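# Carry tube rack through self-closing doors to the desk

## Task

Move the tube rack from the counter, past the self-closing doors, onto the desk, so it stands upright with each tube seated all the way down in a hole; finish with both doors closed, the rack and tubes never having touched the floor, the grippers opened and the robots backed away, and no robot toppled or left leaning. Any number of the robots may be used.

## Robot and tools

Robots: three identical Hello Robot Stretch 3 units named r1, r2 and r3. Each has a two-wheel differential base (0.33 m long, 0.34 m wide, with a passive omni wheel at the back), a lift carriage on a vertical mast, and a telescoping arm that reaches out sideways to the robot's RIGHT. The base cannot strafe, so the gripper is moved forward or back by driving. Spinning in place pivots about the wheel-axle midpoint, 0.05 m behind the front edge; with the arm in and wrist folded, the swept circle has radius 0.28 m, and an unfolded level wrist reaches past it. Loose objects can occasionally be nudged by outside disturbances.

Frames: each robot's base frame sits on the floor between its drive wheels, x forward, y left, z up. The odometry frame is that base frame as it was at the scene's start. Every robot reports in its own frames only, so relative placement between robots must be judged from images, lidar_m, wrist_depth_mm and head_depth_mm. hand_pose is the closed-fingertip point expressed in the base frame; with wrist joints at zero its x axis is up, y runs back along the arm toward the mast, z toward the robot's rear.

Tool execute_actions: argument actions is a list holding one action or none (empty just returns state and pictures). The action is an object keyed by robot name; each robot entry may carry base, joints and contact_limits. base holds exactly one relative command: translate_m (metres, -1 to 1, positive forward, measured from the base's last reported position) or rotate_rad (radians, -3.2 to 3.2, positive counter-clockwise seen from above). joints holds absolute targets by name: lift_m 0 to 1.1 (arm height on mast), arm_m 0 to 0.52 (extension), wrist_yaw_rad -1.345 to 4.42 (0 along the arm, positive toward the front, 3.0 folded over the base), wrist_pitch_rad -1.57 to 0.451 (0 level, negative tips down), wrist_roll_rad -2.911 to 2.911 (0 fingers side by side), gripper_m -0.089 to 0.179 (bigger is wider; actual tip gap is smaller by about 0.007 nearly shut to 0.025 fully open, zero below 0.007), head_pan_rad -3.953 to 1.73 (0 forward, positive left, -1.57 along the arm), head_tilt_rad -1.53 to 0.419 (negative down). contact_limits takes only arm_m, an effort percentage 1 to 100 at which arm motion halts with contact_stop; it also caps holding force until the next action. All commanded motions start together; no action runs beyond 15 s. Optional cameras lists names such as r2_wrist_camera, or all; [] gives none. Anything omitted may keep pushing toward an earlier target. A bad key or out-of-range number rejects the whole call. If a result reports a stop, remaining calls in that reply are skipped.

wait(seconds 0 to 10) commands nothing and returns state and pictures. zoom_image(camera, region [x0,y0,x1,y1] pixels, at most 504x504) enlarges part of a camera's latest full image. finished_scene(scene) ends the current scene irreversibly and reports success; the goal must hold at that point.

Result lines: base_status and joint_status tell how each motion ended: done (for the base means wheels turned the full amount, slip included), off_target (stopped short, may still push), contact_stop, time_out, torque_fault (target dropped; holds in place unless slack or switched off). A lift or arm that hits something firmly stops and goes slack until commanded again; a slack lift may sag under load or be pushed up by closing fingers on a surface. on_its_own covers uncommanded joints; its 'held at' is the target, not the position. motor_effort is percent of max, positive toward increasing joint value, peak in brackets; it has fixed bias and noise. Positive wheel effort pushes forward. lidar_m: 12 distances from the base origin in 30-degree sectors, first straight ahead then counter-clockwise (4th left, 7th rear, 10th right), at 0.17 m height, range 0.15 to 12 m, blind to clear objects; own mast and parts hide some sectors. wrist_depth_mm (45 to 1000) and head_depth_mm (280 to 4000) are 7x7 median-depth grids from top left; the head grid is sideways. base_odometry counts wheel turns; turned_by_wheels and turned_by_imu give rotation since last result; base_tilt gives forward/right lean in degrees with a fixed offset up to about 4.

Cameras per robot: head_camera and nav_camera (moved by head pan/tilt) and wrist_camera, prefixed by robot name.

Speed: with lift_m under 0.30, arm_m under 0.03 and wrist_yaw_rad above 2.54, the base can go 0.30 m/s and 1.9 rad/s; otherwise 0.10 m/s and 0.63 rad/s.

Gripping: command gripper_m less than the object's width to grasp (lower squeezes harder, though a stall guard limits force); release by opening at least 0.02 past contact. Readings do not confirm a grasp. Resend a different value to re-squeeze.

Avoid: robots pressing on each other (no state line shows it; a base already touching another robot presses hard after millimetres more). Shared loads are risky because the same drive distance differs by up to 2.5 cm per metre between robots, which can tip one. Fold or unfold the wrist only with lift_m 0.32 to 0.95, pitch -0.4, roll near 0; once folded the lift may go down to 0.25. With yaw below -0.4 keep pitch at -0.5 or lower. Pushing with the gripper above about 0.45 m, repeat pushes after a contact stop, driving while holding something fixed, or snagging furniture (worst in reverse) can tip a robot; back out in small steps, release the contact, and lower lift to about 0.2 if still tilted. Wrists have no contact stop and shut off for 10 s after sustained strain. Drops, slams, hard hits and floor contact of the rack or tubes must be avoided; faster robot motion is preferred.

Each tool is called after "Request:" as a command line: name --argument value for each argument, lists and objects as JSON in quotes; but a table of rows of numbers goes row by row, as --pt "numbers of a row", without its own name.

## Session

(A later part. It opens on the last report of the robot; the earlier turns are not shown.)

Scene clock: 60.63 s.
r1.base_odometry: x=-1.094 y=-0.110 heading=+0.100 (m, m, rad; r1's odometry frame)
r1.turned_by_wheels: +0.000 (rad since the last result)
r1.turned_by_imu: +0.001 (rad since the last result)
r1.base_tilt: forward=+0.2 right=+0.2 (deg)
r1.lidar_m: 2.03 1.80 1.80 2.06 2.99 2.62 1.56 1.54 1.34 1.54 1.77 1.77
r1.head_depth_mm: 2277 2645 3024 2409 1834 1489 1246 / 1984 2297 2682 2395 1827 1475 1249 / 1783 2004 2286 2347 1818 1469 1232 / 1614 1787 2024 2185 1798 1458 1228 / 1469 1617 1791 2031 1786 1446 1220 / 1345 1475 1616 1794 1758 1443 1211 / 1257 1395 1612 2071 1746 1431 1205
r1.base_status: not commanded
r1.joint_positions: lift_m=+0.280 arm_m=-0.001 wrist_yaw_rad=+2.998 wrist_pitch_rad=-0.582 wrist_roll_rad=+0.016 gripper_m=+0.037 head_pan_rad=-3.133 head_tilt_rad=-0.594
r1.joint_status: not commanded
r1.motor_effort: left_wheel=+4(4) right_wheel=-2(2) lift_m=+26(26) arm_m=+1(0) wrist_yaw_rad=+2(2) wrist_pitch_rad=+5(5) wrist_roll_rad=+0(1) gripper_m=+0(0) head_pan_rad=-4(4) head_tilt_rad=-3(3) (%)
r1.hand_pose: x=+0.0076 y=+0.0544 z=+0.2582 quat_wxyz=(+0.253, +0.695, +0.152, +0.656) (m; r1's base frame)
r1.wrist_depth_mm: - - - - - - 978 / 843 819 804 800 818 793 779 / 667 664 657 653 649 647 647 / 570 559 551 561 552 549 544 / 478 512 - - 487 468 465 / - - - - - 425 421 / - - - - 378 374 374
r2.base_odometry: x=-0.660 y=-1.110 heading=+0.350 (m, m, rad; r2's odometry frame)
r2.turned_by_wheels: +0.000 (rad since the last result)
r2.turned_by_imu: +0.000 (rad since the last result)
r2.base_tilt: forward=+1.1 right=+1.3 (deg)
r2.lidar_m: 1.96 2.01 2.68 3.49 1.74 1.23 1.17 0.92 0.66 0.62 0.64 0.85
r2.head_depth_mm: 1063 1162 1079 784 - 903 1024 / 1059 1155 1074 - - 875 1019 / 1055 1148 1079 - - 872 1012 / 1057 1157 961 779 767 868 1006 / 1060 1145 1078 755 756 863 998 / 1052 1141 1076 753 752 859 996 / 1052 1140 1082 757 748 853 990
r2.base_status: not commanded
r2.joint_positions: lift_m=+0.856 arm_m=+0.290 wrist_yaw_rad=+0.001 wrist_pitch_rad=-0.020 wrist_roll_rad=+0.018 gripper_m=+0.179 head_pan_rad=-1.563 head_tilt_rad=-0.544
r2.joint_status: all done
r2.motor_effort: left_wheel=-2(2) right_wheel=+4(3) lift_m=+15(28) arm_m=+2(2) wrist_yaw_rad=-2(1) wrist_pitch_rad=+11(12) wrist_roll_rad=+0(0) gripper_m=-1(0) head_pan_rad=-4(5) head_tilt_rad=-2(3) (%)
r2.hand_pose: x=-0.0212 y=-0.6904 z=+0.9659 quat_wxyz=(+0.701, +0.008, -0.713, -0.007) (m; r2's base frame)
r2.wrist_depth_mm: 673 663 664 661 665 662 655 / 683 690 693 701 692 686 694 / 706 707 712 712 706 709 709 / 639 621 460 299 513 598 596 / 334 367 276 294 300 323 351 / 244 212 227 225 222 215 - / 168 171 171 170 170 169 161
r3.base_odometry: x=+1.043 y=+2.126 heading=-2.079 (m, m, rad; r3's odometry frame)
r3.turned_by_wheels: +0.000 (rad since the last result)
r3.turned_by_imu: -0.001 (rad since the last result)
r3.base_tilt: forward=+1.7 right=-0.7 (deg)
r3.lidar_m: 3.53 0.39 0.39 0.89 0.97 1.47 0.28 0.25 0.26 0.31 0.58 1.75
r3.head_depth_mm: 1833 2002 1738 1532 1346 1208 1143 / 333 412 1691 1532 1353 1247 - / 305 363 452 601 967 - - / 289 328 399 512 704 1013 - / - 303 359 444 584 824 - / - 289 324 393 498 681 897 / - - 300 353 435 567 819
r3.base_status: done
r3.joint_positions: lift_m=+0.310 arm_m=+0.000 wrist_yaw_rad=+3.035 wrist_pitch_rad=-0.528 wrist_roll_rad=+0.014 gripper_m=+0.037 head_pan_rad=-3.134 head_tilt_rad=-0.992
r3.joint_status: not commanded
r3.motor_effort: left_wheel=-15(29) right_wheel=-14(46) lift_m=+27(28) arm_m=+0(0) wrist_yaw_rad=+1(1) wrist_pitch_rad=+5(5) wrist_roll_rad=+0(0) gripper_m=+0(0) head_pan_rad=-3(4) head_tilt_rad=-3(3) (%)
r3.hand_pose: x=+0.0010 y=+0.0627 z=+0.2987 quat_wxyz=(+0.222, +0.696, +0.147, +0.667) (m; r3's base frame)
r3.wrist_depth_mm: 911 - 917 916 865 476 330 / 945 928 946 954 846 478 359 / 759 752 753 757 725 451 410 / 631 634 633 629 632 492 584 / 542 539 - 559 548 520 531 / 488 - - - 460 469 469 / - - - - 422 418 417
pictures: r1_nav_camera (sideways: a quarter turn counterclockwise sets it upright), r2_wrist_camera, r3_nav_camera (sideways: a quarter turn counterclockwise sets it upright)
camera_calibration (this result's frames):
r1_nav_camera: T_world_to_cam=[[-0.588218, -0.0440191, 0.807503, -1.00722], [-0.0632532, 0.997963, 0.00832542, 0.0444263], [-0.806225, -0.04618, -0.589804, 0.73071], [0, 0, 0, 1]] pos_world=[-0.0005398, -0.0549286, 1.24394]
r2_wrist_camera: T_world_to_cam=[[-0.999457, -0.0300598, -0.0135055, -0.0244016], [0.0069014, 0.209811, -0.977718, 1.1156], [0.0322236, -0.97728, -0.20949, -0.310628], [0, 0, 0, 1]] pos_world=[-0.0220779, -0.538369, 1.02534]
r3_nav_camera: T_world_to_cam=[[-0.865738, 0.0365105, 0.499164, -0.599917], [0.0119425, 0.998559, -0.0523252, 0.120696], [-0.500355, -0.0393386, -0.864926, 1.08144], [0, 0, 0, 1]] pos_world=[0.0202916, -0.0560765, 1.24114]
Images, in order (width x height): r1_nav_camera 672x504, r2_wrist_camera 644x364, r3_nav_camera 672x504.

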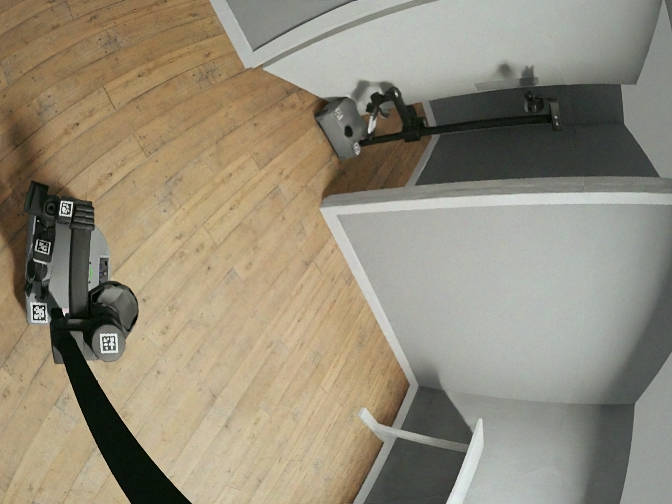

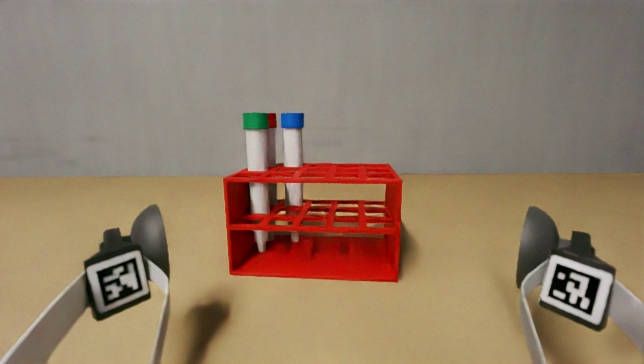

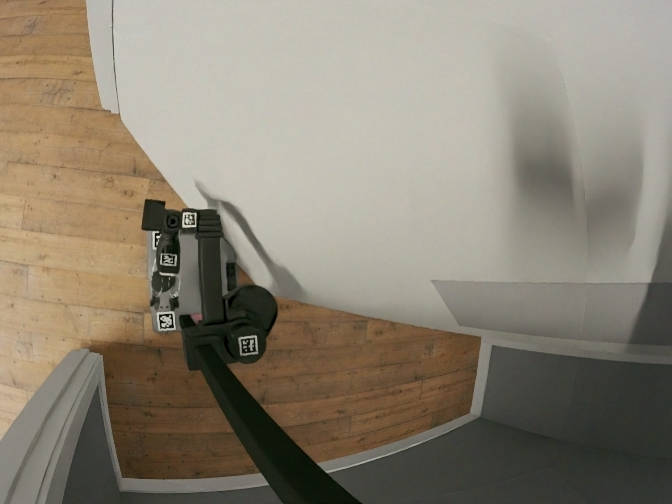

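Request:
execute_actions --actions '[{"r2":{"joints":{"lift_m":0.853,"arm_m":0.33},"base":{"translate_m":0.02}},"r3":{"base":{"rotate_rad":-0.17}}}]' --cameras '[]'

Request:
execute_actions --actions '[{"r2":{"joints":{"arm_m":0.39}},"r3":{"base":{"translate_m":-0.4}},"r1":{"base":{"translate_m":-0.73}}}]' --cameras '["r2_wrist_camera"]'

Request:
execute_actions --actions '[{"r2":{"joints":{"gripper_m":0.08}},"r3":{"base":{"translate_m":-0.6},"joints":{"lift_m":0.28,"head_tilt_rad":-0.8}},"r1":{"base":{"rotate_rad":0.8},"joints":{"head_tilt_rad":-0.9}}}]' --cameras '["r1_nav_camera","r3_nav_camera","r2_wrist_camera"]'

Scene clock: 72.93 s.
r1.base_odometry: x=-1.094 y=-0.110 heading=+0.100 (m, m, rad; r1's odometry frame)
r1.turned_by_wheels: +0.000 (rad since the last result)
r1.turned_by_imu: +0.001 (rad since the last result)
r1.base_tilt: forward=+0.2 right=+0.1 (deg)
r1.lidar_m: 2.02 1.80 1.80 2.07 2.99 2.62 1.56 1.54 1.34 1.54 1.77 1.77
r1.head_depth_mm: 2259 2643 2993 2424 1843 1490 1252 / 2000 2274 2697 2381 1833 1477 1240 / 1787 2013 2293 2342 1814 1469 1235 / 1608 1785 2026 2196 1806 1462 1224 / 1467 1608 1793 1995 1771 1458 1226 / 1348 1464 1607 1783 1754 1443 1211 / 1255 1383 1605 2072 1744 1431 1205
r1.base_status: not commanded
r1.joint_positions: lift_m=+0.280 arm_m=-0.001 wrist_yaw_rad=+2.998 wrist_pitch_rad=-0.582 wrist_roll_rad=+0.016 gripper_m=+0.037 head_pan_rad=-3.133 head_tilt_rad=-0.594
r1.joint_status: not commanded
r1.motor_effort: left_wheel=+4(4) right_wheel=-2(2) lift_m=+26(26) arm_m=+1(1) wrist_yaw_rad=+2(3) wrist_pitch_rad=+5(5) wrist_roll_rad=-1(1) gripper_m=+0(0) head_pan_rad=-4(4) head_tilt_rad=-2(3) (%)
r1.hand_pose: x=+0.0076 y=+0.0544 z=+0.2582 quat_wxyz=(+0.253, +0.695, +0.152, +0.656) (m; r1's base frame)
r1.wrist_depth_mm: - - - - - - - / 853 797 793 806 784 776 768 / 682 686 678 664 646 642 631 / 563 565 549 564 554 548 539 / 489 513 - - 490 476 468 / - - - - - 417 419 / - - - - 379 373 372
r2.base_odometry: x=-0.641 y=-1.103 heading=+0.350 (m, m, rad; r2's odometry frame)
r2.turned_by_wheels: +0.000 (rad since the last result)
r2.turned_by_imu: +0.000 (rad since the last result)
r2.base_tilt: forward=+1.1 right=+1.3 (deg)
r2.lidar_m: 1.94 1.99 2.66 3.50 1.77 1.25 1.20 0.92 0.65 0.62 0.64 0.85
r2.head_depth_mm: 1069 1162 1078 787 - 914 1018 / 1060 1160 1071 - 787 872 1017 / 1053 1158 1074 - 789 870 1009 / 1051 1144 1015 758 773 868 1002 / 1050 1144 1079 755 755 860 999 / 1042 1136 1079 754 755 856 993 / 1049 1142 1086 752 747 853 987
r2.base_status: done
r2.joint_positions: lift_m=+0.853 arm_m=+0.330 wrist_yaw_rad=+0.001 wrist_pitch_rad=-0.020 wrist_roll_rad=+0.018 gripper_m=+0.179 head_pan_rad=-1.563 head_tilt_rad=-0.544
r2.joint_status: all done
r2.motor_effort: left_wheel=-2(4) right_wheel=+3(7) lift_m=+15(15) arm_m=+2(3) wrist_yaw_rad=-2(1) wrist_pitch_rad=+11(11) wrist_roll_rad=+0(0) gripper_m=+0(1) head_pan_rad=-5(5) head_tilt_rad=-2(2) (%)
r2.hand_pose: x=-0.0212 y=-0.7304 z=+0.9629 quat_wxyz=(+0.701, +0.008, -0.713, -0.007) (m; r2's base frame)
r2.wrist_depth_mm: 631 623 630 623 637 630 624 / 660 651 646 651 639 656 646 / 674 676 669 670 667 673 665 / 617 606 513 239 230 589 579 / 328 356 272 226 230 317 343 / 235 207 214 214 213 209 - / 164 166 166 166 165 164 157
r3.base_odometry: x=+1.043 y=+2.126 heading=-2.249 (m, m, rad; r3's odometry frame)
r3.turned_by_wheels: -0.170 (rad since the last result)
r3.turned_by_imu: -0.167 (rad since the last result)
r3.base_tilt: forward=+1.8 right=-0.8 (deg)
r3.lidar_m: 1.75 0.43 0.39 0.85 0.92 1.22 0.30 0.25 0.24 0.27 0.43 3.07
r3.head_depth_mm: 1857 2035 1750 1523 1355 1220 1148 / 1860 2031 1752 1526 1353 1247 - / 1813 1957 1730 1491 1351 - - / 312 368 446 571 786 1151 - / 289 325 385 474 613 867 - / - 298 341 406 505 664 832 / - - 304 355 428 536 722
r3.base_status: done
r3.joint_positions: lift_m=+0.310 arm_m=+0.000 wrist_yaw_rad=+3.035 wrist_pitch_rad=-0.528 wrist_roll_rad=+0.014 gripper_m=+0.037 head_pan_rad=-3.134 head_tilt_rad=-0.992
r3.joint_status: not commanded
r3.motor_effort: left_wheel=-11(12) right_wheel=-18(22) lift_m=+27(27) arm_m=+0(0) wrist_yaw_rad=+1(0) wrist_pitch_rad=+5(5) wrist_roll_rad=+0(0) gripper_m=+0(0) head_pan_rad=-4(4) head_tilt_rad=-4(3) (%)
r3.hand_pose: x=+0.0010 y=+0.0627 z=+0.2987 quat_wxyz=(+0.222, +0.696, +0.147, +0.667) (m; r3's base frame)
r3.wrist_depth_mm: 813 - 880 920 596 379 385 / 858 899 943 941 626 418 875 / 761 752 750 755 624 471 740 / 632 628 622 627 589 565 617 / 542 539 - 562 551 536 532 / 484 - - - 462 471 469 / - - - - 415 420 418
pictures: none
No camera images: the call's "cameras" was empty. Leave "cameras" out to get every camera's image.

Scene clock: 78.13 s.
r1.base_odometry: x=-1.821 y=-0.183 heading=+0.101 (m, m, rad; r1's odometry frame)
r1.turned_by_wheels: +0.000 (rad since the last result)
r1.turned_by_imu: +0.002 (rad since the last result)
r1.base_tilt: forward=+0.2 right=+0.1 (deg)
r1.lidar_m: 2.62 2.31 2.31 2.64 2.25 1.75 0.99 0.87 1.19 1.07 1.63 2.30
r1.head_depth_mm: 1419 1654 1987 2275 1849 1488 1251 / 1249 1421 1664 1973 1830 1491 1242 / 1106 1249 1419 1666 1772 1464 1234 / 1000 1114 1254 1429 1641 1464 1231 / 910 1002 1116 1256 1431 1452 1214 / 836 914 1006 1122 1255 1368 1220 / 772 840 914 1006 1118 1253 1209
r1.base_status: done
r1.joint_positions: lift_m=+0.280 arm_m=-0.001 wrist_yaw_rad=+2.998 wrist_pitch_rad=-0.582 wrist_roll_rad=+0.016 gripper_m=+0.037 head_pan_rad=-3.133 head_tilt_rad=-0.594
r1.joint_status: not commanded
r1.motor_effort: left_wheel=+3(7) right_wheel=-2(6) lift_m=+26(26) arm_m=+1(0) wrist_yaw_rad=+2(2) wrist_pitch_rad=+6(5) wrist_roll_rad=-1(1) gripper_m=-1(0) head_pan_rad=-4(4) head_tilt_rad=-3(3) (%)
r1.hand_pose: x=+0.0075 y=+0.0544 z=+0.2582 quat_wxyz=(+0.253, +0.695, +0.152, +0.656) (m; r1's base frame)
r1.wrist_depth_mm: - - - - - - - / 811 814 821 790 803 792 760 / 687 663 668 644 644 643 627 / 558 558 559 546 547 548 536 / 491 513 - - 486 477 471 / - - - - - 423 424 / - - - - 381 375 374
r2.base_odometry: x=-0.641 y=-1.103 heading=+0.350 (m, m, rad; r2's odometry frame)
r2.turned_by_wheels: +0.000 (rad since the last result)
r2.turned_by_imu: +0.000 (rad since the last result)
r2.base_tilt: forward=+1.1 right=+1.3 (deg)
r2.lidar_m: 1.94 1.99 2.65 3.49 1.77 1.26 1.20 0.92 0.65 0.62 0.64 0.85
r2.head_depth_mm: 1064 1161 1074 788 - 894 1020 / 1048 1157 1108 - 771 876 1017 / 1059 1154 1152 - 769 872 1007 / 1051 1152 1075 723 761 863 1007 / 1051 1150 1076 755 753 857 999 / 1046 1141 1076 756 752 854 991 / 1037 1142 1085 757 747 851 991
r2.base_status: not commanded
r2.joint_positions: lift_m=+0.853 arm_m=+0.390 wrist_yaw_rad=+0.001 wrist_pitch_rad=-0.020 wrist_roll_rad=+0.018 gripper_m=+0.179 head_pan_rad=-1.563 head_tilt_rad=-0.544
r2.joint_status: all done
r2.motor_effort: left_wheel=-2(2) right_wheel=+3(3) lift_m=+15(15) arm_m=+3(3) wrist_yaw_rad=-1(2) wrist_pitch_rad=+11(11) wrist_roll_rad=+0(0) gripper_m=+0(0) head_pan_rad=-4(4) head_tilt_rad=-3(3) (%)
r2.hand_pose: x=-0.0212 y=-0.7904 z=+0.9629 quat_wxyz=(+0.701, +0.008, -0.713, -0.007) (m; r2's base frame)
r2.wrist_depth_mm: 585 570 578 580 569 575 575 / 594 594 580 593 590 591 592 / 608 599 180 609 606 604 592 / 615 614 186 180 192 592 565 / 326 360 149 188 177 140 345 / 235 207 150 152 150 132 - / 163 166 153 161 161 150 157
r3.base_odometry: x=+1.294 y=+2.437 heading=-2.249 (m, m, rad; r3's odometry frame)
r3.turned_by_wheels: +0.000 (rad since the last result)
r3.turned_by_imu: -0.002 (rad since the last result)
r3.base_tilt: forward=+1.7 right=-0.7 (deg)
r3.lidar_m: 1.58 0.70 0.88 0.87 0.90 1.19 1.60 1.69 0.21 0.22 0.28 0.63
r3.head_depth_mm: 1479 1735 1741 1524 1352 1212 1142 / 1485 1755 1753 1516 1355 1249 - / 1567 1834 1757 1526 1356 - - / 1569 1831 1762 1527 1358 1235 - / 1566 1825 1755 1542 1358 1221 - / 1545 1852 1764 1524 1364 1219 715 / 1552 1793 1776 1537 1369 1226 585
r3.base_status: done
r3.joint_positions: lift_m=+0.310 arm_m=+0.000 wrist_yaw_rad=+3.035 wrist_pitch_rad=-0.528 wrist_roll_rad=+0.014 gripper_m=+0.037 head_pan_rad=-3.134 head_tilt_rad=-0.992
r3.joint_status: not commanded
r3.motor_effort: left_wheel=-5(18) right_wheel=+3(26) lift_m=+27(27) arm_m=+0(0) wrist_yaw_rad=+1(1) wrist_pitch_rad=+5(5) wrist_roll_rad=+0(0) gripper_m=+0(0) head_pan_rad=-4(3) head_tilt_rad=-2(4) (%)
r3.hand_pose: x=+0.0010 y=+0.0627 z=+0.2987 quat_wxyz=(+0.222, +0.696, +0.147, +0.667) (m; r3's base frame)
r3.wrist_depth_mm: 794 - 861 897 934 919 677 / 856 875 921 935 933 885 695 / 753 765 756 746 751 757 687 / 630 627 632 618 624 629 634 / 537 536 - 562 546 536 534 / 484 - - - 464 473 470 / - - - - 421 418 418
pictures: r2_wrist_camera
camera_calibration (this result's frames):
r2_wrist_camera: T_world_to_cam=[[-0.999457, -0.0300547, -0.0135055, -0.0274452], [0.00690248, 0.209811, -0.977718, 1.13365], [0.0322186, -0.97728, -0.209489, -0.408981], [0, 0, 0, 1]] pos_world=[-0.0220784, -0.638366, 1.02234]
Images, in order (width x height): r2_wrist_camera 644x364.

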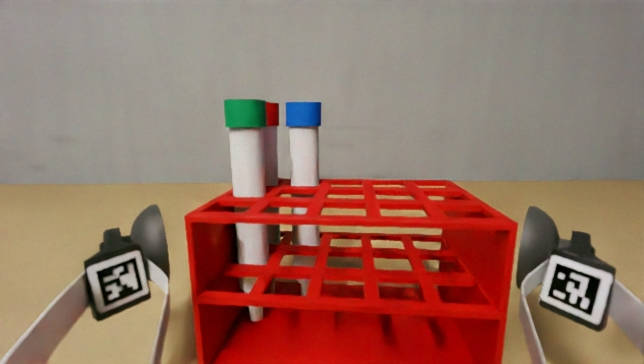

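Scene clock: 81.97 s.
r1.base_odometry: x=-1.821 y=-0.183 heading=+0.900 (m, m, rad; r1's odometry frame)
r1.turned_by_wheels: +0.800 (rad since the last result)
r1.turned_by_imu: +0.795 (rad since the last result)
r1.base_tilt: forward=+0.2 right=+0.1 (deg)
r1.lidar_m: 2.31 2.39 2.25 2.01 1.20 0.87 0.91 1.07 1.18 2.29 2.38 2.40
r1.head_depth_mm: 740 826 997 1224 1422 1269 1142 / 2786 2356 1039 1231 1407 1260 1124 / 2784 2487 2005 1618 1427 1248 - / 1209 1412 1716 1654 1418 1246 - / 1132 1313 1542 1641 1416 1236 1142 / 1059 1218 1422 1589 1402 1226 1121 / 998 1138 1318 1515 1392 1219 1094
r1.base_status: done
r1.joint_positions: lift_m=+0.280 arm_m=-0.001 wrist_yaw_rad=+2.998 wrist_pitch_rad=-0.582 wrist_roll_rad=+0.016 gripper_m=+0.037 head_pan_rad=-3.133 head_tilt_rad=-0.889
r1.joint_status: all done
r1.motor_effort: left_wheel=-4(10) right_wheel=+3(8) lift_m=+26(26) arm_m=+1(0) wrist_yaw_rad=+2(2) wrist_pitch_rad=+5(5) wrist_roll_rad=-1(0) gripper_m=+0(1) head_pan_rad=-4(4) head_tilt_rad=-5(30) (%)
r1.hand_pose: x=+0.0075 y=+0.0544 z=+0.2582 quat_wxyz=(+0.253, +0.695, +0.152, +0.656) (m; r1's base frame)
r1.wrist_depth_mm: - - - - - - - / 842 804 808 794 795 774 793 / 656 666 670 633 646 639 658 / 583 566 550 560 553 545 543 / 488 512 - - 493 478 469 / - - - - - 418 419 / - - - - 379 374 370
r2.base_odometry: x=-0.641 y=-1.103 heading=+0.350 (m, m, rad; r2's odometry frame)
r2.turned_by_wheels: +0.000 (rad since the last result)
r2.turned_by_imu: +0.000 (rad since the last result)
r2.base_tilt: forward=+1.1 right=+1.4 (deg)
r2.lidar_m: 1.94 1.99 2.65 3.49 1.77 1.25 1.20 0.92 0.65 0.62 0.64 0.86
r2.head_depth_mm: 1063 1163 1072 789 - 896 1017 / 1065 1156 1080 - 776 874 1016 / 1056 1153 1149 - 767 867 1005 / 1055 1148 1078 724 761 866 1004 / 1051 1140 1073 754 756 858 995 / 1052 1137 1083 757 752 856 996 / 1047 1139 1083 757 752 856 994
r2.base_status: not commanded
r2.joint_positions: lift_m=+0.853 arm_m=+0.390 wrist_yaw_rad=+0.001 wrist_pitch_rad=-0.020 wrist_roll_rad=+0.018 gripper_m=+0.081 head_pan_rad=-1.563 head_tilt_rad=-0.544
r2.joint_status: all done
r2.motor_effort: left_wheel=-2(1) right_wheel=+3(4) lift_m=+15(15) arm_m=+2(3) wrist_yaw_rad=-1(1) wrist_pitch_rad=+11(11) wrist_roll_rad=+0(0) gripper_m=-23(100) head_pan_rad=-5(5) head_tilt_rad=-3(3) (%)
r2.hand_pose: x=-0.0212 y=-0.7904 z=+0.9629 quat_wxyz=(+0.701, +0.008, -0.713, -0.007) (m; r2's base frame)
r2.wrist_depth_mm: 573 573 578 566 569 578 570 / 587 594 584 593 586 599 585 / 597 615 186 593 614 606 606 / 614 618 163 192 201 589 580 / 322 358 156 193 187 142 313 / 221 236 161 161 160 135 222 / 175 166 157 161 161 157 163
r3.base_odometry: x=+1.671 y=+2.905 heading=-2.249 (m, m, rad; r3's odometry frame)
r3.turned_by_wheels: +0.000 (rad since the last result)
r3.turned_by_imu: +0.005 (rad since the last result)
r3.base_tilt: forward=+1.7 right=-0.8 (deg)
r3.lidar_m: 0.73 1.26 0.90 0.85 0.88 1.04 1.01 1.10 1.31 1.25 1.29 1.07
r3.head_depth_mm: 844 960 1111 1328 1489 1300 1143 / 913 1024 1148 1337 1484 1307 1166 / 914 1044 1206 1432 1511 1308 1184 / 918 1045 1208 1436 1527 1301 1142 / 916 1045 1217 1440 1506 1306 1149 / 918 1044 1215 1440 1515 1310 1145 / 922 1049 1218 1456 1518 1308 1147
r3.base_status: done
r3.joint_positions: lift_m=+0.280 arm_m=+0.000 wrist_yaw_rad=+3.037 wrist_pitch_rad=-0.528 wrist_roll_rad=+0.014 gripper_m=+0.037 head_pan_rad=-3.134 head_tilt_rad=-0.802
r3.joint_status: all done
r3.motor_effort: left_wheel=+2(13) right_wheel=-2(55) lift_m=+23(23) arm_m=+1(2) wrist_yaw_rad=-1(32) wrist_pitch_rad=+4(6) wrist_roll_rad=+0(1) gripper_m=+0(0) head_pan_rad=-4(4) head_tilt_rad=+2(18) (%)
r3.hand_pose: x=+0.0006 y=+0.0629 z=+0.2689 quat_wxyz=(+0.221, +0.696, +0.147, +0.667) (m; r3's base frame)
r3.wrist_depth_mm: 780 - 840 869 893 957 990 / 804 839 868 862 867 865 861 / 704 712 699 702 695 695 698 / 587 580 585 584 586 584 576 / 497 519 - - 512 500 498 / - - - - 423 436 437 / - - - - 390 388 390
pictures: r1_nav_camera (sideways: a quarter turn counterclockwise sets it upright), r2_wrist_camera, r3_nav_camera (sideways: a quarter turn counterclockwise sets it upright)
camera_calibration (this result's frames):
r1_nav_camera: T_world_to_cam=[[-0.797906, -0.0455265, 0.60106, -0.736905], [-0.0629755, 0.997983, -0.00800888, 0.0656901], [-0.599483, -0.0442424, -0.799164, 1.00174], [0, 0, 0, 1]] pos_world=[0.0166842, -0.0547868, 1.24401]
r2_wrist_camera: T_world_to_cam=[[-0.999462, -0.0298761, -0.0135043, -0.0273512], [0.00693885, 0.20981, -0.977718, 1.13365], [0.0320437, -0.977286, -0.209489, -0.408997], [0, 0, 0, 1]] pos_world=[-0.0220969, -0.638375, 1.02234]
r3_nav_camera: T_world_to_cam=[[-0.755926, 0.0374133, 0.653588, -0.801772], [0.00183558, 0.998483, -0.0550331, 0.124297], [-0.654655, -0.0404012, -0.754847, 0.939271], [0, 0, 0, 1]] pos_world=[0.00859062, -0.0561633, 1.23988]
Images, in order (width x height): r1_nav_camera 672x504, r2_wrist_camera 644x364, r3_nav_camera 672x504.

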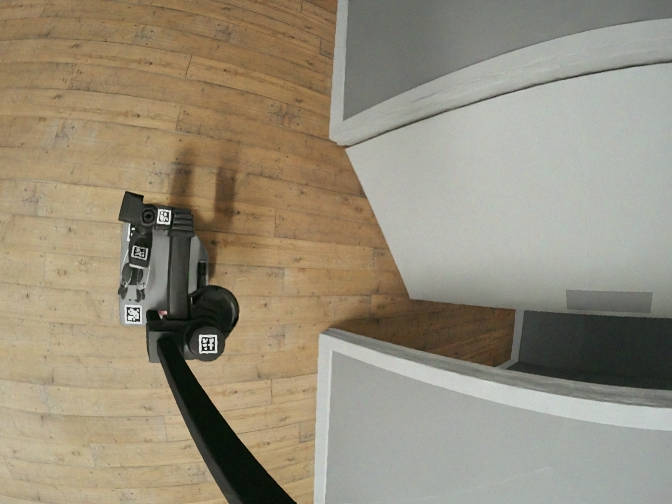

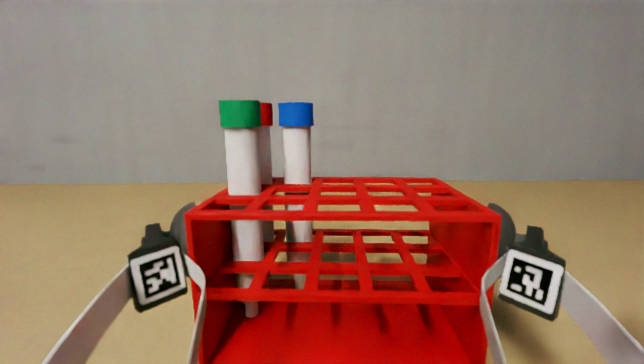

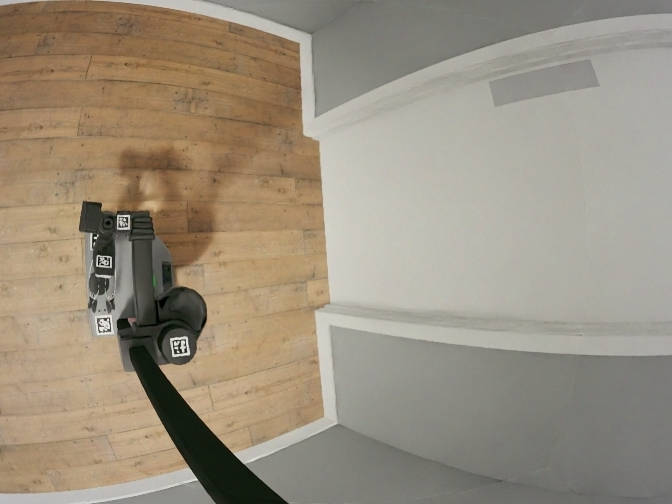

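Request:
execute_actions --actions '[{"r2":{"joints":{"lift_m":0.88}},"r3":{"base":{"rotate_rad":0.5}}}]' --cameras '["r2_wrist_camera"]'

Request:
execute_actions --actions '[{"r2":{"joints":{"arm_m":0.05}},"r3":{"base":{"translate_m":-0.6}},"r1":{"base":{"translate_m":-0.6},"joints":{"head_tilt_rad":-1.1}}}]' --cameras '[]'

Request:
execute_actions --actions '[{"r2":{"joints":{"arm_m":0.005,"wrist_yaw_rad":0.6}},"r3":{"base":{"rotate_rad":-0.5},"joints":{"lift_m":0.31,"head_tilt_rad":-1.1}},"r1":{"joints":{"lift_m":0.31}}}]' --cameras '["r1_nav_camera","r3_nav_camera","r2_wrist_camera"]'

Scene clock: 89.50 s.
r1.base_odometry: x=-1.821 y=-0.183 heading=+0.900 (m, m, rad; r1's odometry frame)
r1.turned_by_wheels: +0.000 (rad since the last result)
r1.turned_by_imu: +0.002 (rad since the last result)
r1.base_tilt: forward=+0.2 right=+0.2 (deg)
r1.lidar_m: 2.31 2.39 2.25 2.01 1.20 0.87 0.91 0.94 1.18 2.30 2.37 2.40
r1.head_depth_mm: 742 828 998 1230 1419 1274 1144 / 785 897 1019 1225 1414 1264 1126 / 788 915 1087 1304 1424 1250 - / 790 916 1094 1350 1418 1241 - / 792 922 1097 1341 1405 1238 1144 / 792 921 1095 1355 1398 1233 1117 / 793 922 1095 1350 1389 1222 1096
r1.base_status: not commanded
r1.joint_positions: lift_m=+0.280 arm_m=-0.001 wrist_yaw_rad=+2.998 wrist_pitch_rad=-0.582 wrist_roll_rad=+0.016 gripper_m=+0.037 head_pan_rad=-3.133 head_tilt_rad=-0.889
r1.joint_status: not commanded
r1.motor_effort: left_wheel=-4(4) right_wheel=+3(3) lift_m=+26(26) arm_m=+1(1) wrist_yaw_rad=+3(3) wrist_pitch_rad=+5(5) wrist_roll_rad=-1(0) gripper_m=+0(0) head_pan_rad=-4(4) head_tilt_rad=-5(5) (%)
r1.hand_pose: x=+0.0075 y=+0.0544 z=+0.2582 quat_wxyz=(+0.253, +0.695, +0.152, +0.656) (m; r1's base frame)
r1.wrist_depth_mm: - - - - - - 971 / 827 813 801 793 789 772 770 / 665 673 663 650 644 639 637 / 557 579 540 537 552 542 542 / 488 509 - - 488 473 478 / - - - - - 425 420 / - - - - 384 373 375
r2.base_odometry: x=-0.641 y=-1.103 heading=+0.350 (m, m, rad; r2's odometry frame)
r2.turned_by_wheels: +0.000 (rad since the last result)
r2.turned_by_imu: +0.000 (rad since the last result)
r2.base_tilt: forward=+1.0 right=+1.3 (deg)
r2.lidar_m: 1.94 2.00 2.66 3.49 1.76 1.25 1.20 0.92 0.65 0.62 0.64 0.85
r2.head_depth_mm: 1065 1159 1074 820 - 894 1024 / 1062 1153 1145 693 766 877 1014 / 1057 1151 1208 - 760 869 1011 / 1054 1153 808 726 762 864 1006 / 1054 1145 1082 753 755 860 1000 / 1045 1138 1083 758 754 855 995 / 1044 1141 1083 759 747 851 987
r2.base_status: not commanded
r2.joint_positions: lift_m=+0.879 arm_m=+0.390 wrist_yaw_rad=+0.001 wrist_pitch_rad=-0.026 wrist_roll_rad=+0.018 gripper_m=+0.081 head_pan_rad=-1.563 head_tilt_rad=-0.544
r2.joint_status: all done
r2.motor_effort: left_wheel=-2(2) right_wheel=+3(4) lift_m=+33(34) arm_m=+3(2) wrist_yaw_rad=-1(1) wrist_pitch_rad=+14(14) wrist_roll_rad=+0(0) gripper_m=-24(23) head_pan_rad=-4(4) head_tilt_rad=-2(3) (%)
r2.hand_pose: x=-0.0212 y=-0.7902 z=+0.9874 quat_wxyz=(+0.701, +0.010, -0.713, -0.009) (m; r2's base frame)
r2.wrist_depth_mm: 563 562 571 578 578 575 570 / 590 579 603 587 587 601 591 / 608 614 187 610 610 601 609 / 619 624 164 187 202 624 619 / 389 429 157 195 187 141 376 / 265 287 162 161 161 134 269 / 214 201 156 161 162 192 198
r3.base_odometry: x=+1.671 y=+2.905 heading=-1.749 (m, m, rad; r3's odometry frame)
r3.turned_by_wheels: +0.500 (rad since the last result)
r3.turned_by_imu: +0.495 (rad since the last result)
r3.base_tilt: forward=+1.7 right=-0.7 (deg)
r3.lidar_m: 1.27 0.90 0.85 0.87 1.04 1.01 1.10 1.32 1.25 1.28 1.32 1.25
r3.head_depth_mm: 906 1016 1149 1314 1478 1299 1144 / 950 1067 1223 1417 1517 1308 1171 / 1002 1133 1304 1531 1513 1298 1188 / 1046 1190 1366 1629 1518 1308 1142 / 1017 1171 1375 1658 1512 1307 1148 / 1095 1259 1503 1725 1523 1310 1154 / 1156 1352 1645 1777 1515 1307 1148
r3.base_status: done
r3.joint_positions: lift_m=+0.280 arm_m=+0.000 wrist_yaw_rad=+3.037 wrist_pitch_rad=-0.528 wrist_roll_rad=+0.014 gripper_m=+0.037 head_pan_rad=-3.134 head_tilt_rad=-0.802
r3.joint_status: not commanded
r3.motor_effort: left_wheel=-4(10) right_wheel=+6(14) lift_m=+23(23) arm_m=+1(0) wrist_yaw_rad=-1(1) wrist_pitch_rad=+5(5) wrist_roll_rad=+0(0) gripper_m=+0(0) head_pan_rad=-3(3) head_tilt_rad=+0(2) (%)
r3.hand_pose: x=+0.0006 y=+0.0629 z=+0.2689 quat_wxyz=(+0.221, +0.696, +0.147, +0.667) (m; r3's base frame)
r3.wrist_depth_mm: 893 - 980 917 837 782 724 / 837 878 873 879 868 820 764 / 693 706 694 697 707 696 694 / 586 583 580 581 577 579 577 / 504 521 - - 512 493 493 / - - - - 426 434 434 / - - - - 389 388 386
pictures: r2_wrist_camera
camera_calibration (this result's frames):
r2_wrist_camera: T_world_to_cam=[[-0.999462, -0.0298026, -0.0136683, -0.0267938], [0.00693326, 0.215342, -0.976514, 1.1608], [0.032046, -0.976084, -0.21502, -0.397277], [0, 0, 0, 1]] pos_world=[-0.0220964, -0.638544, 1.04775]
Images, in order (width x height): r2_wrist_camera 644x364.

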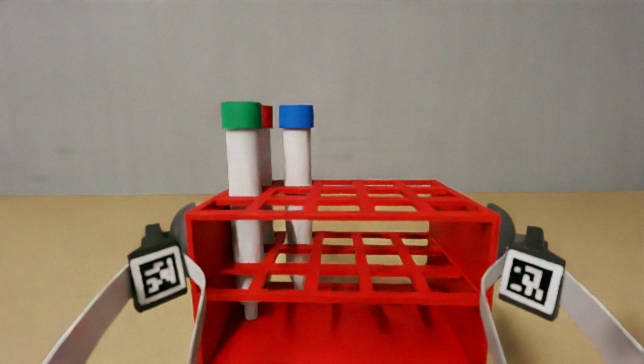

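Scene clock: 93.20 s.
r1.base_odometry: x=-2.194 y=-0.653 heading=+0.900 (m, m, rad; r1's odometry frame)
r1.turned_by_wheels: +0.000 (rad since the last result)
r1.turned_by_imu: +0.001 (rad since the last result)
r1.base_tilt: forward=+0.2 right=+0.1 (deg)
r1.lidar_m: 2.91 3.01 2.56 0.98 0.34 0.33 0.31 0.32 0.44 0.92 2.38 3.02
r1.head_depth_mm: 292 334 422 557 673 1024 1103 / 294 338 426 576 799 1093 1086 / 291 339 428 579 865 - 1071 / 292 340 429 584 841 - 1050 / 292 341 431 587 918 - 1047 / 294 342 434 591 925 1198 1038 / 294 343 435 594 931 1162 1073
r1.base_status: done
r1.joint_positions: lift_m=+0.280 arm_m=-0.001 wrist_yaw_rad=+2.998 wrist_pitch_rad=-0.582 wrist_roll_rad=+0.016 gripper_m=+0.037 head_pan_rad=-3.133 head_tilt_rad=-1.087
r1.joint_status: all done
r1.motor_effort: left_wheel=-4(13) right_wheel=+3(5) lift_m=+26(26) arm_m=+1(0) wrist_yaw_rad=+2(3) wrist_pitch_rad=+6(6) wrist_roll_rad=-1(1) gripper_m=-1(0) head_pan_rad=-4(4) head_tilt_rad=-6(26) (%)
r1.hand_pose: x=+0.0075 y=+0.0544 z=+0.2582 quat_wxyz=(+0.253, +0.695, +0.152, +0.656) (m; r1's base frame)
r1.wrist_depth_mm: 307 417 - - - - 998 / 304 438 814 796 795 805 765 / 316 449 668 649 638 643 635 / 356 439 561 556 549 540 543 / 382 421 - - 500 475 475 / - - - - - 415 416 / - - - - 378 378 374
r2.base_odometry: x=-0.641 y=-1.103 heading=+0.350 (m, m, rad; r2's odometry frame)
r2.turned_by_wheels: +0.000 (rad since the last result)
r2.turned_by_imu: +0.000 (rad since the last result)
r2.base_tilt: forward=+1.2 right=+1.3 (deg)
r2.lidar_m: 1.94 1.99 2.65 3.50 1.77 1.25 1.20 0.92 0.65 0.62 0.64 0.85
r2.head_depth_mm: 1059 1160 1073 752 764 831 - / 1065 1154 1078 756 698 839 - / 1055 1146 1076 756 501 - - / 1057 1151 1076 684 504 855 1004 / 1056 1141 1079 756 754 859 1001 / 1049 1142 1080 756 753 856 993 / 1041 1136 1087 756 747 852 988
r2.base_status: not commanded
r2.joint_positions: lift_m=+0.879 arm_m=+0.050 wrist_yaw_rad=+0.001 wrist_pitch_rad=-0.027 wrist_roll_rad=+0.018 gripper_m=+0.081 head_pan_rad=-1.563 head_tilt_rad=-0.544
r2.joint_status: all done
r2.motor_effort: left_wheel=-2(3) right_wheel=+4(3) lift_m=+33(33) arm_m=-4(4) wrist_yaw_rad=-1(1) wrist_pitch_rad=+14(14) wrist_roll_rad=+0(0) gripper_m=-24(24) head_pan_rad=-4(5) head_tilt_rad=-3(3) (%)
r2.hand_pose: x=-0.0213 y=-0.4508 z=+0.9872 quat_wxyz=(+0.701, +0.010, -0.713, -0.010) (m; r2's base frame)
r2.wrist_depth_mm: 910 879 941 887 890 900 892 / 942 936 917 927 925 923 935 / 957 980 188 953 947 977 976 / 737 739 163 187 201 710 696 / 393 430 157 195 187 142 378 / 370 343 163 162 160 135 362 / 384 391 156 162 160 381 387
r3.base_odometry: x=+1.777 y=+3.495 heading=-1.749 (m, m, rad; r3's odometry frame)
r3.turned_by_wheels: +0.000 (rad since the last result)
r3.turned_by_imu: -0.003 (rad since the last result)
r3.base_tilt: forward=+1.7 right=-0.8 (deg)
r3.lidar_m: 1.70 1.18 1.12 0.67 0.56 0.53 0.54 0.58 0.98 1.00 1.31 1.79
r3.head_depth_mm: 433 484 548 631 745 907 1105 / 454 511 583 678 810 1008 1143 / 478 540 621 731 891 1131 1190 / 502 572 664 794 976 1228 1148 / 520 587 668 780 954 1235 1145 / 484 543 633 789 1032 1278 1147 / 493 582 706 881 1195 1311 1144
r3.base_status: done
r3.joint_positions: lift_m=+0.280 arm_m=+0.000 wrist_yaw_rad=+3.037 wrist_pitch_rad=-0.528 wrist_roll_rad=+0.014 gripper_m=+0.037 head_pan_rad=-3.134 head_tilt_rad=-0.802
r3.joint_status: not commanded
r3.motor_effort: left_wheel=-3(14) right_wheel=+5(10) lift_m=+24(23) arm_m=+1(1) wrist_yaw_rad=-1(2) wrist_pitch_rad=+5(5) wrist_roll_rad=+0(0) gripper_m=+0(0) head_pan_rad=-4(4) head_tilt_rad=+1(1) (%)
r3.hand_pose: x=+0.0007 y=+0.0629 z=+0.2689 quat_wxyz=(+0.221, +0.696, +0.147, +0.667) (m; r3's base frame)
r3.wrist_depth_mm: 488 - 799 - - - 928 / 504 594 841 878 865 858 848 / 518 640 709 695 695 698 695 / 544 581 578 582 587 578 589 / 499 515 - - 513 496 494 / - - - - 427 433 437 / - - - - 392 388 390
pictures: none
No camera images: the call's "cameras" was empty. Leave "cameras" out to get every camera's image.

Scene clock: 94.93 s.
r1.base_odometry: x=-2.194 y=-0.653 heading=+0.900 (m, m, rad; r1's odometry frame)
r1.turned_by_wheels: +0.000 (rad since the last result)
r1.turned_by_imu: +0.000 (rad since the last result)
r1.base_tilt: forward=+0.2 right=+0.1 (deg)
r1.lidar_m: 2.90 3.00 2.56 0.98 0.34 0.33 0.31 0.32 0.44 0.92 2.38 3.00
r1.head_depth_mm: 293 335 422 557 673 1024 1099 / 294 337 426 575 800 1092 1087 / 291 339 428 580 836 - 1066 / 292 340 429 584 838 - 1051 / 293 341 432 587 919 - 1046 / 293 342 433 590 924 1203 1045 / 294 343 435 595 933 1173 1081
r1.base_status: not commanded
r1.joint_positions: lift_m=+0.310 arm_m=-0.001 wrist_yaw_rad=+2.998 wrist_pitch_rad=-0.582 wrist_roll_rad=+0.016 gripper_m=+0.037 head_pan_rad=-3.133 head_tilt_rad=-1.087
r1.joint_status: all done
r1.motor_effort: left_wheel=-4(4) right_wheel=+3(3) lift_m=+51(53) arm_m=+1(1) wrist_yaw_rad=+1(2) wrist_pitch_rad=+6(5) wrist_roll_rad=-1(1) gripper_m=+0(0) head_pan_rad=-4(3) head_tilt_rad=-7(6) (%)
r1.hand_pose: x=+0.0075 y=+0.0544 z=+0.2873 quat_wxyz=(+0.253, +0.695, +0.152, +0.656) (m; r1's base frame)
r1.wrist_depth_mm: 311 420 - - - - - / 303 438 853 835 839 812 813 / 321 448 715 689 698 689 685 / 355 429 596 603 592 572 580 / 386 443 - - 522 503 507 / 362 - - - 443 451 442 / - - - - 408 396 397
r2.base_odometry: x=-0.641 y=-1.103 heading=+0.350 (m, m, rad; r2's odometry frame)
r2.turned_by_wheels: +0.000 (rad since the last result)
r2.turned_by_imu: +0.000 (rad since the last result)
r2.base_tilt: forward=+1.1 right=+1.3 (deg)
r2.lidar_m: 1.94 1.99 2.65 3.50 1.77 1.25 1.20 0.92 0.66 0.62 0.64 0.85
r2.head_depth_mm: 1063 1155 1072 752 765 879 965 / 1054 1158 1078 754 768 874 994 / 1059 1155 1081 757 767 868 990 / 1057 1154 1082 757 757 851 - / 1048 1141 1083 758 689 813 - / 1053 1144 1083 756 477 451 992 / 1045 1139 1082 756 684 428 992
r2.base_status: not commanded
r2.joint_positions: lift_m=+0.879 arm_m=+0.005 wrist_yaw_rad=+0.598 wrist_pitch_rad=-0.027 wrist_roll_rad=+0.018 gripper_m=+0.081 head_pan_rad=-1.563 head_tilt_rad=-0.544
r2.joint_status: all done
r2.motor_effort: left_wheel=-2(2) right_wheel=+3(3) lift_m=+33(33) arm_m=-4(4) wrist_yaw_rad=+2(3) wrist_pitch_rad=+15(15) wrist_roll_rad=+0(0) gripper_m=-24(23) head_pan_rad=-5(4) head_tilt_rad=-3(2) (%)
r2.hand_pose: x=+0.1224 y=-0.3615 z=+0.9872 quat_wxyz=(+0.673, +0.219, -0.678, +0.197) (m; r2's base frame)
r2.wrist_depth_mm: - - - - 964 834 740 / - - - - - 859 744 / - - 187 - - 885 771 / - 877 164 187 200 713 678 / - - 156 195 186 141 384 / - - 163 162 161 135 299 / - - 157 162 162 359 338
r3.base_odometry: x=+1.777 y=+3.495 heading=-2.249 (m, m, rad; r3's odometry frame)
r3.turned_by_wheels: -0.500 (rad since the last result)
r3.turned_by_imu: -0.493 (rad since the last result)
r3.base_tilt: forward=+1.7 right=-0.8 (deg)
r3.lidar_m: 1.79 1.66 1.18 1.12 0.67 0.55 0.53 0.54 0.59 0.98 1.01 1.34
r3.head_depth_mm: 501 603 757 1021 1277 1202 1077 / 500 602 761 1023 1283 - 1069 / 501 603 760 1023 1308 - - / 501 604 760 1023 1280 - - / 499 605 763 1020 1294 1224 - / 500 605 758 1022 1286 1210 - / 501 604 760 977 1258 1195 1101
r3.base_status: done
r3.joint_positions: lift_m=+0.310 arm_m=+0.000 wrist_yaw_rad=+3.037 wrist_pitch_rad=-0.528 wrist_roll_rad=+0.014 gripper_m=+0.037 head_pan_rad=-3.134 head_tilt_rad=-1.087
r3.joint_status: all done
r3.motor_effort: left_wheel=+4(11) right_wheel=-4(10) lift_m=+29(30) arm_m=+1(1) wrist_yaw_rad=-1(1) wrist_pitch_rad=+5(5) wrist_roll_rad=+0(0) gripper_m=+0(0) head_pan_rad=-3(3) head_tilt_rad=-7(24) (%)
r3.hand_pose: x=+0.0007 y=+0.0629 z=+0.2987 quat_wxyz=(+0.221, +0.696, +0.147, +0.667) (m; r3's base frame)
r3.wrist_depth_mm: 702 - - - - - - / 677 867 940 938 945 936 935 / 650 759 754 759 760 751 746 / 621 633 635 631 626 624 632 / 544 543 - 565 554 538 534 / 480 - - - 459 469 469 / - - - - 420 419 419
pictures: r1_nav_camera (sideways: a quarter turn counterclockwise sets it upright), r2_wrist_camera, r3_nav_camera (sideways: a quarter turn counterclockwise sets it upright)
camera_calibration (this result's frames):
r1_nav_camera: T_world_to_cam=[[-0.900473, -0.0463599, 0.432435, -0.516615], [-0.0603333, 0.998004, -0.0186412, 0.0795126], [-0.430708, -0.0428761, -0.901472, 1.13369], [0, 0, 0, 1]] pos_world=[0.0278886, -0.0546959, 1.24687]
r2_wrist_camera: T_world_to_cam=[[-0.809882, -0.586432, -0.0137025, -0.0948836], [-0.115937, 0.182924, -0.976267, 1.07027], [0.575021, -0.789073, -0.216136, 0.0187821], [0, 0, 0, 1]] pos_world=[0.0364397, -0.236601, 1.04763]
r3_nav_camera: T_world_to_cam=[[-0.909092, 0.0363004, 0.415011, -0.490039], [0.0169295, 0.998593, -0.050261, 0.117972], [-0.416252, -0.038666, -0.908427, 1.13745], [0, 0, 0, 1]] pos_world=[0.0259785, -0.0560368, 1.24259]
Images, in order (width x height): r1_nav_camera 672x504, r2_wrist_camera 644x364, r3_nav_camera 672x504.

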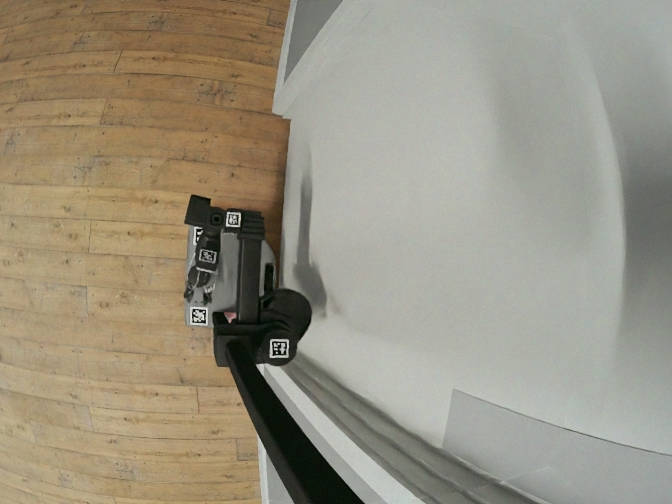

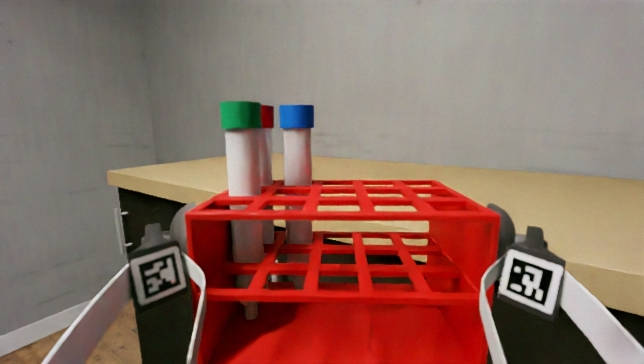

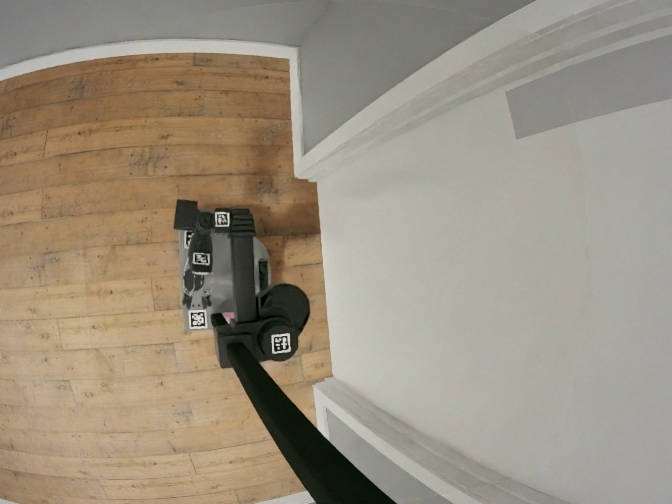

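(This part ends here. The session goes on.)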